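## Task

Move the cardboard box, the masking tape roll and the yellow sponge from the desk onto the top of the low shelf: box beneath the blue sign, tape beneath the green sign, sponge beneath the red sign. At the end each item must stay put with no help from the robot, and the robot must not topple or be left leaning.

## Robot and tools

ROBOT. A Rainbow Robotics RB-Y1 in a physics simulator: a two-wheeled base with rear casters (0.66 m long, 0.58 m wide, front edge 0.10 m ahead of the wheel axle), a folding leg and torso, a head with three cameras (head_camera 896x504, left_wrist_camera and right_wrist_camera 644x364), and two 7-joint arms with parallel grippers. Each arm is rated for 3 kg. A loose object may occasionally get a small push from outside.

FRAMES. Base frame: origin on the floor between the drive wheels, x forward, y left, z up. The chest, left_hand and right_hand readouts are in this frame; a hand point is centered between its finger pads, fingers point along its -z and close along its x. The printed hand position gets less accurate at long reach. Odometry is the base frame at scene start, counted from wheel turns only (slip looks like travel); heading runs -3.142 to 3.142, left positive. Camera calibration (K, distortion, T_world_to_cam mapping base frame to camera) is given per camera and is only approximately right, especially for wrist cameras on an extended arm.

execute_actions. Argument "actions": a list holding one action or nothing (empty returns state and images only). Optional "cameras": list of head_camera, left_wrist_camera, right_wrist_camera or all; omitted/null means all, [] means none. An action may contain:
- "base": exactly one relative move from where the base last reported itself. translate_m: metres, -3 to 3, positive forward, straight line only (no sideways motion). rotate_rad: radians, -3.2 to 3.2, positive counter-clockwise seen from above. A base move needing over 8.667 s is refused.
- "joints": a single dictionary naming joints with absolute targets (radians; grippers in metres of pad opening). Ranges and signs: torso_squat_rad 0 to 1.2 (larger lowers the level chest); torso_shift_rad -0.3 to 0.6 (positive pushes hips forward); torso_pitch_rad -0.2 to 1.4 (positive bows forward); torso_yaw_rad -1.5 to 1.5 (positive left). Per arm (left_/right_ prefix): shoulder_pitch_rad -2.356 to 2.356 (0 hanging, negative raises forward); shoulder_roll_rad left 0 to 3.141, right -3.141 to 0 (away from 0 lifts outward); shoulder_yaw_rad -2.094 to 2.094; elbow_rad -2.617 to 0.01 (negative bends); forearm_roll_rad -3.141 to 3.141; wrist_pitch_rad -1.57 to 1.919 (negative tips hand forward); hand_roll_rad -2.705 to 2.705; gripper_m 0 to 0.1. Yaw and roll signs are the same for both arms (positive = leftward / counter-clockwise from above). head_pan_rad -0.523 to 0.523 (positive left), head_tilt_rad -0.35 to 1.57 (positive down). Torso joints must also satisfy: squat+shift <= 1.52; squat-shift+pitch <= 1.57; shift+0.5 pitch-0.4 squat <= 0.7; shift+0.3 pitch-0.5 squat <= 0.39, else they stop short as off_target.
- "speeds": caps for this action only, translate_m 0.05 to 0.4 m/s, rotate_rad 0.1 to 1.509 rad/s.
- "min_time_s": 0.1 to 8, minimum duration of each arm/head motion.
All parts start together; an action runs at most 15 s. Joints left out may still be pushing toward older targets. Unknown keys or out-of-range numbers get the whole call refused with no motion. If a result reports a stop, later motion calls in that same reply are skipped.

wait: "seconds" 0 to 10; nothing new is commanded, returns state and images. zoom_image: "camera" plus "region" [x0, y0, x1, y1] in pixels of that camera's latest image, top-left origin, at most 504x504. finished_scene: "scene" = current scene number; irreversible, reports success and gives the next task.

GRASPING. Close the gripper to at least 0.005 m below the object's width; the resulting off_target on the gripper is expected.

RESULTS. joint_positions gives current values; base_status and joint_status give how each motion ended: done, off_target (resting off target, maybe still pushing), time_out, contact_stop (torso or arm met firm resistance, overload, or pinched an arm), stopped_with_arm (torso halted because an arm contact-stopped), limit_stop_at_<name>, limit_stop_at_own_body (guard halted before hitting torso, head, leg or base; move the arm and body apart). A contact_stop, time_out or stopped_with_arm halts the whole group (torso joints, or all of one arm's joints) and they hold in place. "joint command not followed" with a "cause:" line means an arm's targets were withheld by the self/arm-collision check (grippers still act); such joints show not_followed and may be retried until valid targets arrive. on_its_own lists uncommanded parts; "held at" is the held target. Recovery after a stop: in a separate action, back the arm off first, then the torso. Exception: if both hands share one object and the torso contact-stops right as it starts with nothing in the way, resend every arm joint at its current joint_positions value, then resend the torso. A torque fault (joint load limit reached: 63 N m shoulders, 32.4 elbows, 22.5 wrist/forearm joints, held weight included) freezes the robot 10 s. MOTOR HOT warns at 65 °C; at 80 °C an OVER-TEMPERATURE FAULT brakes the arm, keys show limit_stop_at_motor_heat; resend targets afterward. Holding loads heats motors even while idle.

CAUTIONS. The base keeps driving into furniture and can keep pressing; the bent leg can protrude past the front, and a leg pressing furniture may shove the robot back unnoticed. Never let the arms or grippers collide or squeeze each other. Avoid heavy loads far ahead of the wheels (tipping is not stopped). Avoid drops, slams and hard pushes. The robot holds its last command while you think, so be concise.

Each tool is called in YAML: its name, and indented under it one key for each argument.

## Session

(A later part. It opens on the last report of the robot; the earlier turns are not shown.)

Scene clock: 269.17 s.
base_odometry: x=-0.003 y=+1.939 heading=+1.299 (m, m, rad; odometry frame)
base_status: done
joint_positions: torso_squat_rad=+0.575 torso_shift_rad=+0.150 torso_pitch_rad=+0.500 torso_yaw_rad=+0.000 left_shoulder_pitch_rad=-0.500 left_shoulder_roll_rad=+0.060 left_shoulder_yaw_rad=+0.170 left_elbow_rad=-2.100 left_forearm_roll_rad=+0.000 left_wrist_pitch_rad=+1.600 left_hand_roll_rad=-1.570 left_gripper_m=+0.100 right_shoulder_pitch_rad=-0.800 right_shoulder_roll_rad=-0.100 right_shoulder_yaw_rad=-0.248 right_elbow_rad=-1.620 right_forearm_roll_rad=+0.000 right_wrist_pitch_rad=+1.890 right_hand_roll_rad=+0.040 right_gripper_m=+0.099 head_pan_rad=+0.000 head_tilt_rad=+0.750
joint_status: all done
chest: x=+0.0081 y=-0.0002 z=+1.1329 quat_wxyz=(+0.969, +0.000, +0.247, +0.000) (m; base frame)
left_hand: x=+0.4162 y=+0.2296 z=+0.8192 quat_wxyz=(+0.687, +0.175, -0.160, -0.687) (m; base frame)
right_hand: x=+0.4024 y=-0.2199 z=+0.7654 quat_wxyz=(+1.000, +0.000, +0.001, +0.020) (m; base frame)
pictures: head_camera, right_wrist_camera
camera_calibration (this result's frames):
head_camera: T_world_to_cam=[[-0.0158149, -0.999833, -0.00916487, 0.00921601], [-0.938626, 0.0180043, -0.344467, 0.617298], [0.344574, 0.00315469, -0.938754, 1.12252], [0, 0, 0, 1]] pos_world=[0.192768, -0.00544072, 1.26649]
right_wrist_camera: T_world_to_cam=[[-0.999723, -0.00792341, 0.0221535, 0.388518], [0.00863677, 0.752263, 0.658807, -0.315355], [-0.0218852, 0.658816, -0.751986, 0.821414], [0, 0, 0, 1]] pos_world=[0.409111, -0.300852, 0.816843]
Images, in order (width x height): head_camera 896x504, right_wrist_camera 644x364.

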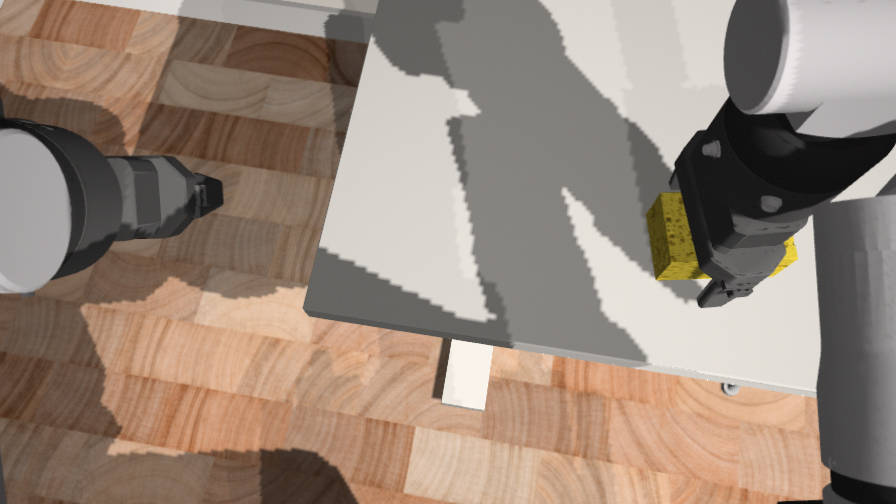

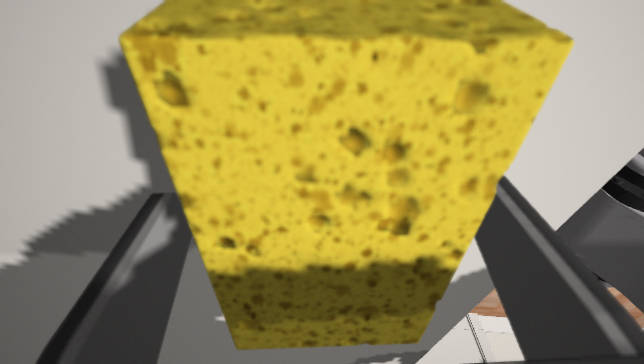

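execute_actions:
  actions:
    - {"joints":{"torso_squat_rad":0.59,"right_gripper_m":0.045}}
  cameras: ["right_wrist_camera"]

execute_actions:
  actions:
    - {"joints":{"torso_squat_rad":0.5}}
  cameras: ["head_camera","right_wrist_camera"]

Scene clock: 275.87 s.
base_odometry: x=-0.003 y=+1.939 heading=+1.299 (m, m, rad; odometry frame)
base_status: not commanded
joint_positions: torso_squat_rad=+0.590 torso_shift_rad=+0.150 torso_pitch_rad=+0.500 torso_yaw_rad=+0.000 left_shoulder_pitch_rad=-0.500 left_shoulder_roll_rad=+0.060 left_shoulder_yaw_rad=+0.170 left_elbow_rad=-2.100 left_forearm_roll_rad=+0.000 left_wrist_pitch_rad=+1.600 left_hand_roll_rad=-1.570 left_gripper_m=+0.100 right_shoulder_pitch_rad=-0.800 right_shoulder_roll_rad=-0.100 right_shoulder_yaw_rad=-0.248 right_elbow_rad=-1.620 right_forearm_roll_rad=+0.000 right_wrist_pitch_rad=+1.890 right_hand_roll_rad=+0.040 right_gripper_m=+0.059 head_pan_rad=+0.000 head_tilt_rad=+0.750
joint_status: right_gripper_m off_target (ended at +0.059, target +0.045); the others done
chest: x=+0.0072 y=-0.0001 z=+1.1272 quat_wxyz=(+0.969, +0.000, +0.247, +0.000) (m; base frame)
left_hand: x=+0.4153 y=+0.2296 z=+0.8135 quat_wxyz=(+0.687, +0.175, -0.160, -0.687) (m; base frame)
right_hand: x=+0.4015 y=-0.2199 z=+0.7597 quat_wxyz=(+1.000, +0.000, +0.001, +0.020) (m; base frame)
pictures: right_wrist_camera
camera_calibration (this result's frames):
right_wrist_camera: T_world_to_cam=[[-0.999723, -0.00791522, 0.0221772, 0.387754], [0.00865845, 0.752266, 0.658803, -0.311586], [-0.0218977, 0.658812, -0.751989, 0.817105], [0, 0, 0, 1]] pos_world=[0.408237, -0.300854, 0.811128]
Images, in order (width x height): right_wrist_camera 644x364.

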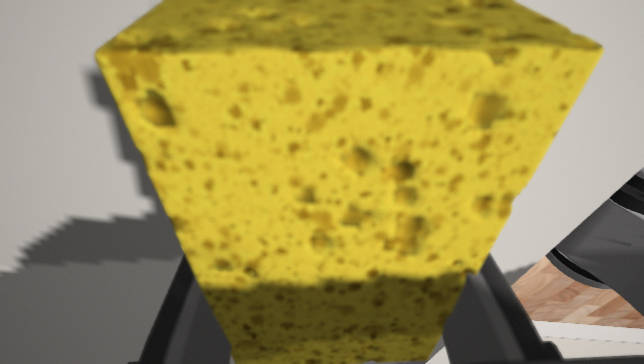

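Scene clock: 276.93 s.
base_odometry: x=-0.003 y=+1.938 heading=+1.299 (m, m, rad; odometry frame)
base_status: not commanded
joint_positions: torso_squat_rad=+0.500 torso_shift_rad=+0.150 torso_pitch_rad=+0.500 torso_yaw_rad=+0.000 left_shoulder_pitch_rad=-0.500 left_shoulder_roll_rad=+0.060 left_shoulder_yaw_rad=+0.170 left_elbow_rad=-2.100 left_forearm_roll_rad=+0.000 left_wrist_pitch_rad=+1.600 left_hand_roll_rad=-1.570 left_gripper_m=+0.100 right_shoulder_pitch_rad=-0.800 right_shoulder_roll_rad=-0.100 right_shoulder_yaw_rad=-0.248 right_elbow_rad=-1.620 right_forearm_roll_rad=+0.000 right_wrist_pitch_rad=+1.890 right_hand_roll_rad=+0.040 right_gripper_m=+0.059 head_pan_rad=+0.000 head_tilt_rad=+0.750
joint_status: all done
chest: x=+0.0122 y=-0.0002 z=+1.1594 quat_wxyz=(+0.969, +0.000, +0.247, +0.000) (m; base frame)
left_hand: x=+0.4202 y=+0.2295 z=+0.8456 quat_wxyz=(+0.687, +0.175, -0.160, -0.687) (m; base frame)
right_hand: x=+0.4064 y=-0.2199 z=+0.7919 quat_wxyz=(+1.000, +0.000, +0.001, +0.020) (m; base frame)
pictures: head_camera, right_wrist_camera
camera_calibration (this result's frames):
head_camera: T_world_to_cam=[[-0.0158161, -0.999833, -0.00916273, 0.00950959], [-0.938676, 0.0180042, -0.34433, 0.630096], [0.344438, 0.00315487, -0.938804, 1.14608], [0, 0, 0, 1]] pos_world=[0.196855, -0.00545211, 1.29299]
right_wrist_camera: T_world_to_cam=[[-0.999719, -0.007912, 0.0223349, 0.391787], [0.00876475, 0.752267, 0.6588, -0.332853], [-0.0220142, 0.658811, -0.751986, 0.841461], [0, 0, 0, 1]] pos_world=[0.413119, -0.30087, 0.8433]
Images, in order (width x height): head_camera 896x504, right_wrist_camera 644x364.

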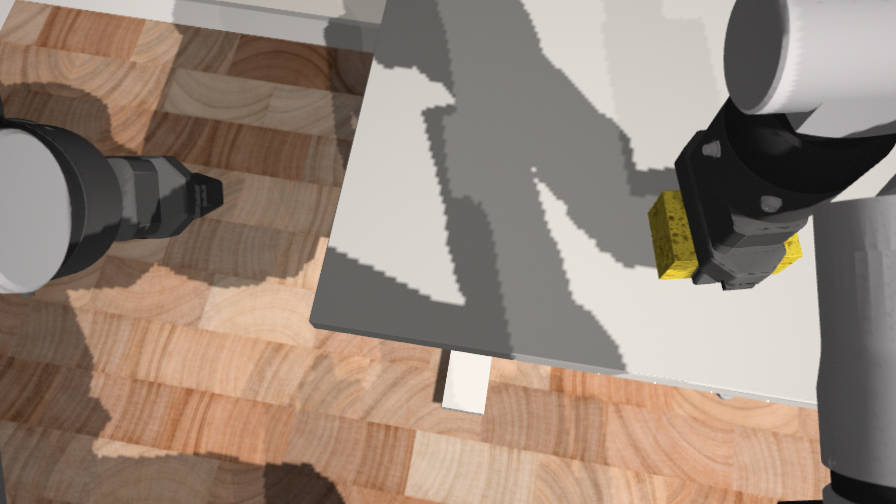

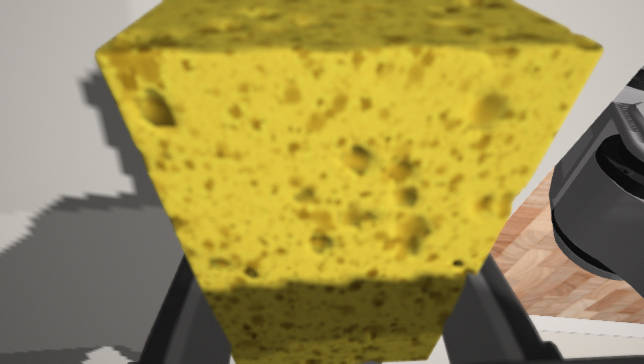

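execute_actions:
  actions:
    - {"base":{"translate_m":-2.8},"joints":{"head_tilt_rad":0.1}}
  cameras: []

execute_actions:
  actions:
    - {"base":{"rotate_rad":1.55},"joints":{"right_shoulder_pitch_rad":-1.063,"right_shoulder_roll_rad":-0.174,"right_shoulder_yaw_rad":-0.304,"right_elbow_rad":-0.914,"right_wrist_pitch_rad":1.45,"torso_squat_rad":0.55},"min_time_s":2.5}
  cameras: ["head_camera"]

Scene clock: 290.43 s.
base_odometry: x=-0.754 y=-0.759 heading=+1.298 (m, m, rad; odometry frame)
base_status: done
joint_positions: torso_squat_rad=+0.500 torso_shift_rad=+0.150 torso_pitch_rad=+0.500 torso_yaw_rad=+0.000 left_shoulder_pitch_rad=-0.500 left_shoulder_roll_rad=+0.060 left_shoulder_yaw_rad=+0.170 left_elbow_rad=-2.100 left_forearm_roll_rad=+0.000 left_wrist_pitch_rad=+1.600 left_hand_roll_rad=-1.570 left_gripper_m=+0.100 right_shoulder_pitch_rad=-0.800 right_shoulder_roll_rad=-0.100 right_shoulder_yaw_rad=-0.248 right_elbow_rad=-1.620 right_forearm_roll_rad=+0.000 right_wrist_pitch_rad=+1.890 right_hand_roll_rad=+0.040 right_gripper_m=+0.059 head_pan_rad=+0.000 head_tilt_rad=+0.100
joint_status: all done
chest: x=+0.0121 y=-0.0002 z=+1.1595 quat_wxyz=(+0.969, +0.000, +0.247, +0.000) (m; base frame)
left_hand: x=+0.4201 y=+0.2296 z=+0.8456 quat_wxyz=(+0.687, +0.175, -0.160, -0.687) (m; base frame)
right_hand: x=+0.4063 y=-0.2199 z=+0.7919 quat_wxyz=(+1.000, +0.000, +0.001, +0.020) (m; base frame)
pictures: none
No camera images: the call's "cameras" was empty. Leave "cameras" out to get every camera's image.

Scene clock: 294.27 s.
base_odometry: x=-0.754 y=-0.759 heading=+2.848 (m, m, rad; odometry frame)
base_status: done
joint_positions: torso_squat_rad=+0.550 torso_shift_rad=+0.150 torso_pitch_rad=+0.500 torso_yaw_rad=+0.000 left_shoulder_pitch_rad=-0.500 left_shoulder_roll_rad=+0.060 left_shoulder_yaw_rad=+0.170 left_elbow_rad=-2.100 left_forearm_roll_rad=+0.000 left_wrist_pitch_rad=+1.600 left_hand_roll_rad=-1.570 left_gripper_m=+0.100 right_shoulder_pitch_rad=-1.063 right_shoulder_roll_rad=-0.174 right_shoulder_yaw_rad=-0.304 right_elbow_rad=-0.914 right_forearm_roll_rad=+0.000 right_wrist_pitch_rad=+1.450 right_hand_roll_rad=+0.040 right_gripper_m=+0.059 head_pan_rad=+0.000 head_tilt_rad=+0.100
joint_status: all done
chest: x=+0.0095 y=-0.0002 z=+1.1421 quat_wxyz=(+0.969, +0.000, +0.247, +0.000) (m; base frame)
left_hand: x=+0.4176 y=+0.2295 z=+0.8284 quat_wxyz=(+0.687, +0.175, -0.160, -0.687) (m; base frame)
right_hand: x=+0.4659 y=-0.2200 z=+0.6988 quat_wxyz=(+1.000, +0.000, +0.000, +0.020) (m; base frame)
pictures: head_camera
camera_calibration (this result's frames):
head_camera: T_world_to_cam=[[-0.00688099, -0.999831, -0.0170672, 0.018532], [-0.538837, 0.018085, -0.842216, 1.22259], [0.842382, 0.00340113, -0.53887, 0.545918], [0, 0, 0, 1]] pos_world=[0.199032, -0.00543848, 1.32418]
Images, in order (width x height): head_camera 896x504.

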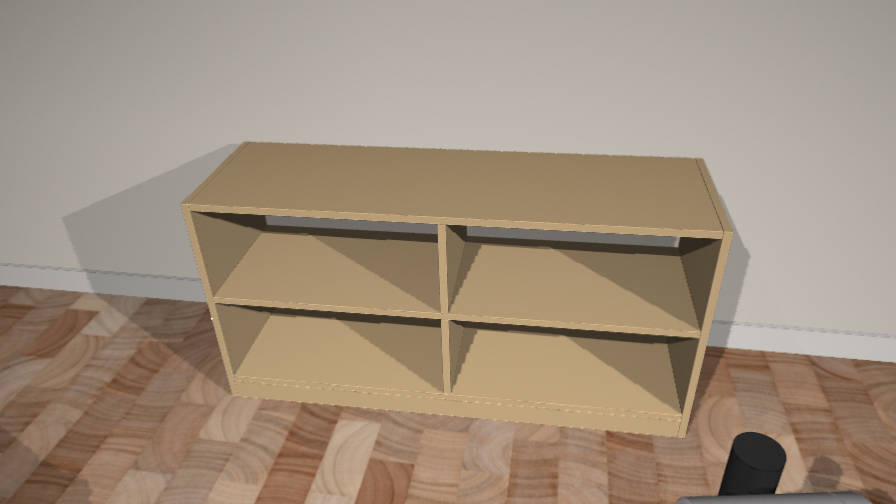

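execute_actions:
  actions:
    - {"base":{"translate_m":1.13},"joints":{"head_tilt_rad":0.65,"torso_squat_rad":0.6}}
  cameras: []

execute_actions:
  actions:
    - {"joints":{"torso_squat_rad":0.665}}
  cameras: ["head_camera","right_wrist_camera"]

Scene clock: 302.37 s.
base_odometry: x=-1.836 y=-0.432 heading=+2.848 (m, m, rad; odometry frame)
base_status: done
joint_positions: torso_squat_rad=+0.600 torso_shift_rad=+0.150 torso_pitch_rad=+0.500 torso_yaw_rad=+0.000 left_shoulder_pitch_rad=-0.500 left_shoulder_roll_rad=+0.060 left_shoulder_yaw_rad=+0.170 left_elbow_rad=-2.100 left_forearm_roll_rad=+0.000 left_wrist_pitch_rad=+1.600 left_hand_roll_rad=-1.570 left_gripper_m=+0.100 right_shoulder_pitch_rad=-1.063 right_shoulder_roll_rad=-0.174 right_shoulder_yaw_rad=-0.304 right_elbow_rad=-0.914 right_forearm_roll_rad=+0.000 right_wrist_pitch_rad=+1.450 right_hand_roll_rad=+0.040 right_gripper_m=+0.059 head_pan_rad=+0.000 head_tilt_rad=+0.650
joint_status: all done
chest: x=+0.0067 y=-0.0001 z=+1.1233 quat_wxyz=(+0.969, +0.000, +0.247, +0.000) (m; base frame)
left_hand: x=+0.4148 y=+0.2295 z=+0.8095 quat_wxyz=(+0.687, +0.175, -0.160, -0.687) (m; base frame)
right_hand: x=+0.4632 y=-0.2200 z=+0.6799 quat_wxyz=(+1.000, +0.000, +0.000, +0.020) (m; base frame)
pictures: none
No camera images: the call's "cameras" was empty. Leave "cameras" out to get every camera's image.

Scene clock: 303.30 s.
base_odometry: x=-1.836 y=-0.432 heading=+2.848 (m, m, rad; odometry frame)
base_status: not commanded
joint_positions: torso_squat_rad=+0.665 torso_shift_rad=+0.150 torso_pitch_rad=+0.500 torso_yaw_rad=+0.000 left_shoulder_pitch_rad=-0.500 left_shoulder_roll_rad=+0.060 left_shoulder_yaw_rad=+0.170 left_elbow_rad=-2.100 left_forearm_roll_rad=+0.000 left_wrist_pitch_rad=+1.600 left_hand_roll_rad=-1.570 left_gripper_m=+0.100 right_shoulder_pitch_rad=-1.063 right_shoulder_roll_rad=-0.174 right_shoulder_yaw_rad=-0.304 right_elbow_rad=-0.914 right_forearm_roll_rad=+0.000 right_wrist_pitch_rad=+1.450 right_hand_roll_rad=+0.040 right_gripper_m=+0.059 head_pan_rad=+0.000 head_tilt_rad=+0.650
joint_status: all done
chest: x=+0.0026 y=-0.0001 z=+1.0967 quat_wxyz=(+0.969, +0.000, +0.247, +0.000) (m; base frame)
left_hand: x=+0.4107 y=+0.2296 z=+0.7830 quat_wxyz=(+0.687, +0.175, -0.160, -0.687) (m; base frame)
right_hand: x=+0.4591 y=-0.2200 z=+0.6534 quat_wxyz=(+1.000, +0.000, +0.000, +0.020) (m; base frame)
pictures: head_camera, right_wrist_camera
camera_calibration (this result's frames):
head_camera: T_world_to_cam=[[-0.0148072, -0.999833, -0.0107386, 0.0106779], [-0.899563, 0.0180096, -0.43642, 0.711139], [0.43654, 0.00319785, -0.899679, 1.03028], [0, 0, 0, 1]] pos_world=[0.190114, -0.00542587, 1.23739]
right_wrist_camera: T_world_to_cam=[[-0.999747, -0.00799773, 0.0210258, 0.448485], [0.00782958, 0.752518, 0.658525, -0.241357], [-0.021089, 0.658523, -0.752265, 0.73824], [0, 0, 0, 1]] pos_world=[0.46583, -0.300936, 0.704862]
Images, in order (width x height): head_camera 896x504, right_wrist_camera 644x364.

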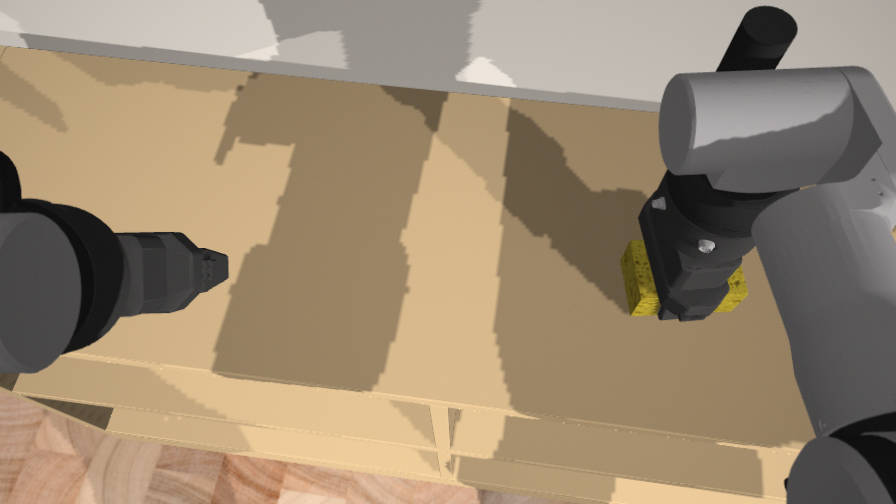

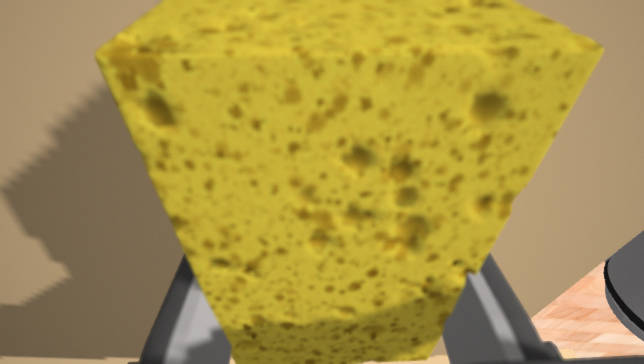

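execute_actions:
  actions:
    - {"joints":{"torso_squat_rad":0.678}}
  cameras: []

execute_actions:
  actions:
    - {"joints":{"right_gripper_m":0.1}}
  cameras: []

execute_actions:
  actions:
    - {"joints":{"torso_squat_rad":0.45,"torso_pitch_rad":0.4}}
  cameras: ["head_camera","right_wrist_camera"]

Scene clock: 308.30 s.
base_odometry: x=-1.836 y=-0.432 heading=+2.848 (m, m, rad; odometry frame)
base_status: not commanded
joint_positions: torso_squat_rad=+0.678 torso_shift_rad=+0.150 torso_pitch_rad=+0.499 torso_yaw_rad=+0.000 left_shoulder_pitch_rad=-0.500 left_shoulder_roll_rad=+0.060 left_shoulder_yaw_rad=+0.170 left_elbow_rad=-2.100 left_forearm_roll_rad=+0.000 left_wrist_pitch_rad=+1.600 left_hand_roll_rad=-1.570 left_gripper_m=+0.100 right_shoulder_pitch_rad=-1.064 right_shoulder_roll_rad=-0.174 right_shoulder_yaw_rad=-0.304 right_elbow_rad=-0.915 right_forearm_roll_rad=+0.000 right_wrist_pitch_rad=+1.450 right_hand_roll_rad=+0.040 right_gripper_m=+0.059 head_pan_rad=+0.000 head_tilt_rad=+0.650
joint_status: all done
chest: x=+0.0014 y=-0.0001 z=+1.0912 quat_wxyz=(+0.969, +0.000, +0.247, +0.000) (m; base frame)
left_hand: x=+0.4097 y=+0.2296 z=+0.7778 quat_wxyz=(+0.687, +0.175, -0.160, -0.686) (m; base frame)
right_hand: x=+0.4590 y=-0.2200 z=+0.6490 quat_wxyz=(+1.000, +0.000, -0.001, +0.020) (m; base frame)
pictures: none
No camera images: the call's "cameras" was empty. Leave "cameras" out to get every camera's image.

Scene clock: 309.33 s.
base_odometry: x=-1.836 y=-0.432 heading=+2.848 (m, m, rad; odometry frame)
base_status: not commanded
joint_positions: torso_squat_rad=+0.678 torso_shift_rad=+0.150 torso_pitch_rad=+0.500 torso_yaw_rad=+0.000 left_shoulder_pitch_rad=-0.500 left_shoulder_roll_rad=+0.060 left_shoulder_yaw_rad=+0.170 left_elbow_rad=-2.100 left_forearm_roll_rad=+0.000 left_wrist_pitch_rad=+1.600 left_hand_roll_rad=-1.570 left_gripper_m=+0.100 right_shoulder_pitch_rad=-1.063 right_shoulder_roll_rad=-0.174 right_shoulder_yaw_rad=-0.304 right_elbow_rad=-0.914 right_forearm_roll_rad=+0.000 right_wrist_pitch_rad=+1.450 right_hand_roll_rad=+0.040 right_gripper_m=+0.099 head_pan_rad=+0.000 head_tilt_rad=+0.650
joint_status: all done
chest: x=+0.0017 y=-0.0001 z=+1.0911 quat_wxyz=(+0.969, +0.000, +0.247, +0.000) (m; base frame)
left_hand: x=+0.4098 y=+0.2296 z=+0.7774 quat_wxyz=(+0.687, +0.175, -0.160, -0.686) (m; base frame)
right_hand: x=+0.4585 y=-0.2202 z=+0.6481 quat_wxyz=(+1.000, +0.000, +0.000, +0.020) (m; base frame)
pictures: none
No camera images: the call's "cameras" was empty. Leave "cameras" out to get every camera's image.

Scene clock: 310.90 s.
base_odometry: x=-1.836 y=-0.432 heading=+2.848 (m, m, rad; odometry frame)
base_status: not commanded
joint_positions: torso_squat_rad=+0.450 torso_shift_rad=+0.150 torso_pitch_rad=+0.400 torso_yaw_rad=+0.000 left_shoulder_pitch_rad=-0.500 left_shoulder_roll_rad=+0.060 left_shoulder_yaw_rad=+0.170 left_elbow_rad=-2.100 left_forearm_roll_rad=+0.000 left_wrist_pitch_rad=+1.600 left_hand_roll_rad=-1.570 left_gripper_m=+0.100 right_shoulder_pitch_rad=-1.063 right_shoulder_roll_rad=-0.174 right_shoulder_yaw_rad=-0.304 right_elbow_rad=-0.914 right_forearm_roll_rad=+0.000 right_wrist_pitch_rad=+1.450 right_hand_roll_rad=+0.040 right_gripper_m=+0.099 head_pan_rad=+0.000 head_tilt_rad=+0.650
joint_status: all done
chest: x=-0.0134 y=-0.0001 z=+1.1887 quat_wxyz=(+0.980, +0.000, +0.199, +0.000) (m; base frame)
left_hand: x=+0.4240 y=+0.2295 z=+0.9172 quat_wxyz=(+0.679, +0.209, -0.194, -0.677) (m; base frame)
right_hand: x=+0.4852 y=-0.2202 z=+0.7933 quat_wxyz=(+0.999, -0.001, -0.050, +0.020) (m; base frame)
pictures: head_camera, right_wrist_camera
camera_calibration (this result's frames):
head_camera: T_world_to_cam=[[-0.0137146, -0.999833, -0.0120526, 0.0130265], [-0.851514, 0.017997, -0.524023, 0.841685], [0.524152, 0.00307614, -0.851619, 1.06408], [0, 0, 0, 1]] pos_world=[0.159145, -0.00539679, 1.34741]
right_wrist_camera: T_world_to_cam=[[-0.996839, -0.00777352, -0.0790727, 0.549642], [-0.057884, 0.752785, 0.655717, -0.299323], [0.0544275, 0.658221, -0.750855, 0.806391], [0, 0, 0, 1]] pos_world=[0.486688, -0.301185, 0.845215]
Images, in order (width x height): head_camera 896x504, right_wrist_camera 644x364.

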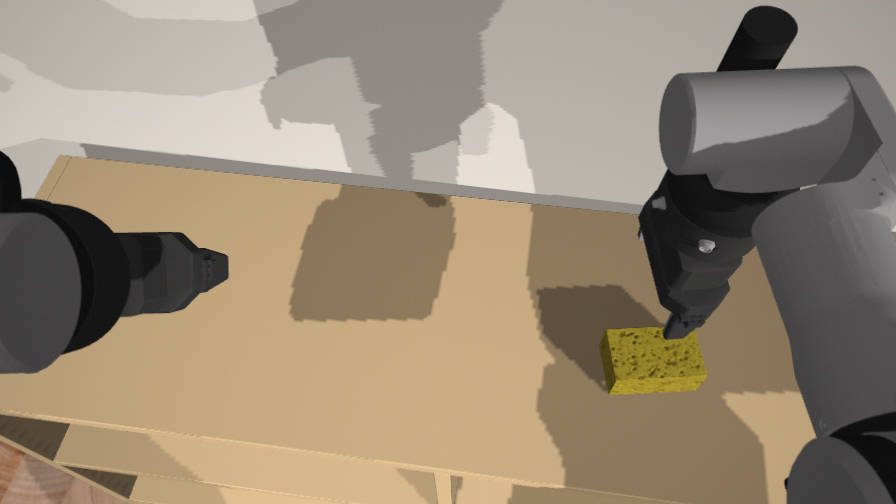

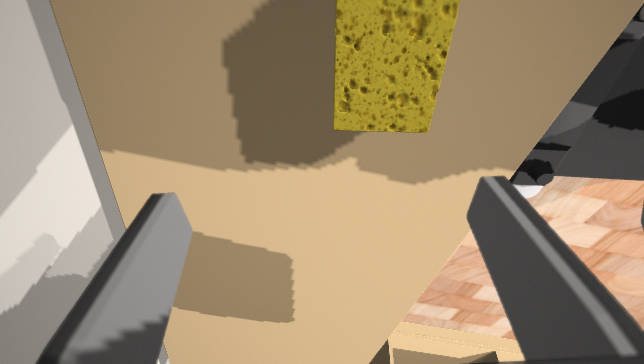

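execute_actions:
  actions:
    - {"base":{"translate_m":-0.2},"joints":{"torso_pitch_rad":0.0,"torso_shift_rad":0}}
  cameras: ["head_camera"]

finished_scene:
  scene: 1

Scene clock: 319.97 s.
base_odometry: x=-1.645 y=-0.490 heading=+2.847 (m, m, rad; odometry frame)
base_status: done
joint_positions: torso_squat_rad=+0.450 torso_shift_rad=+0.000 torso_pitch_rad=+0.000 torso_yaw_rad=+0.000 left_shoulder_pitch_rad=-0.500 left_shoulder_roll_rad=+0.060 left_shoulder_yaw_rad=+0.170 left_elbow_rad=-2.100 left_forearm_roll_rad=+0.000 left_wrist_pitch_rad=+1.600 left_hand_roll_rad=-1.570 left_gripper_m=+0.100 right_shoulder_pitch_rad=-1.063 right_shoulder_roll_rad=-0.174 right_shoulder_yaw_rad=-0.304 right_elbow_rad=-0.914 right_forearm_roll_rad=+0.000 right_wrist_pitch_rad=+1.450 right_hand_roll_rad=+0.040 right_gripper_m=+0.099 head_pan_rad=+0.000 head_tilt_rad=+0.650
joint_status: all done
chest: x=-0.2280 y=-0.0001 z=+1.2202 quat_wxyz=(+1.000, +0.000, +0.000, +0.000) (m; base frame)
left_hand: x=+0.2806 y=+0.2294 z=+1.1405 quat_wxyz=(+0.626, +0.339, -0.325, -0.622) (m; base frame)
right_hand: x=+0.3851 y=-0.2204 z=+1.0501 quat_wxyz=(+0.969, -0.005, -0.247, +0.019) (m; base frame)
pictures: head_camera
camera_calibration (this result's frames):
head_camera: T_world_to_cam=[[-0.00808596, -0.999831, -0.0164856, 0.0171386], [-0.580218, 0.0181182, -0.81426, 1.09141], [0.814421, 0.00298115, -0.580267, 0.938509], [0, 0, 0, 1]] pos_world=[-0.130947, -0.00543655, 1.43356]
Images, in order (width x height): head_camera 896x504.

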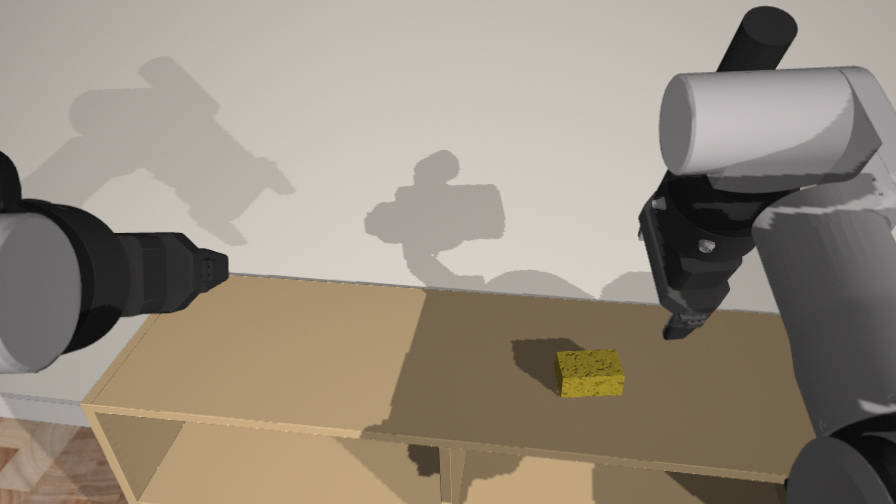

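The scene is finished: the task was done.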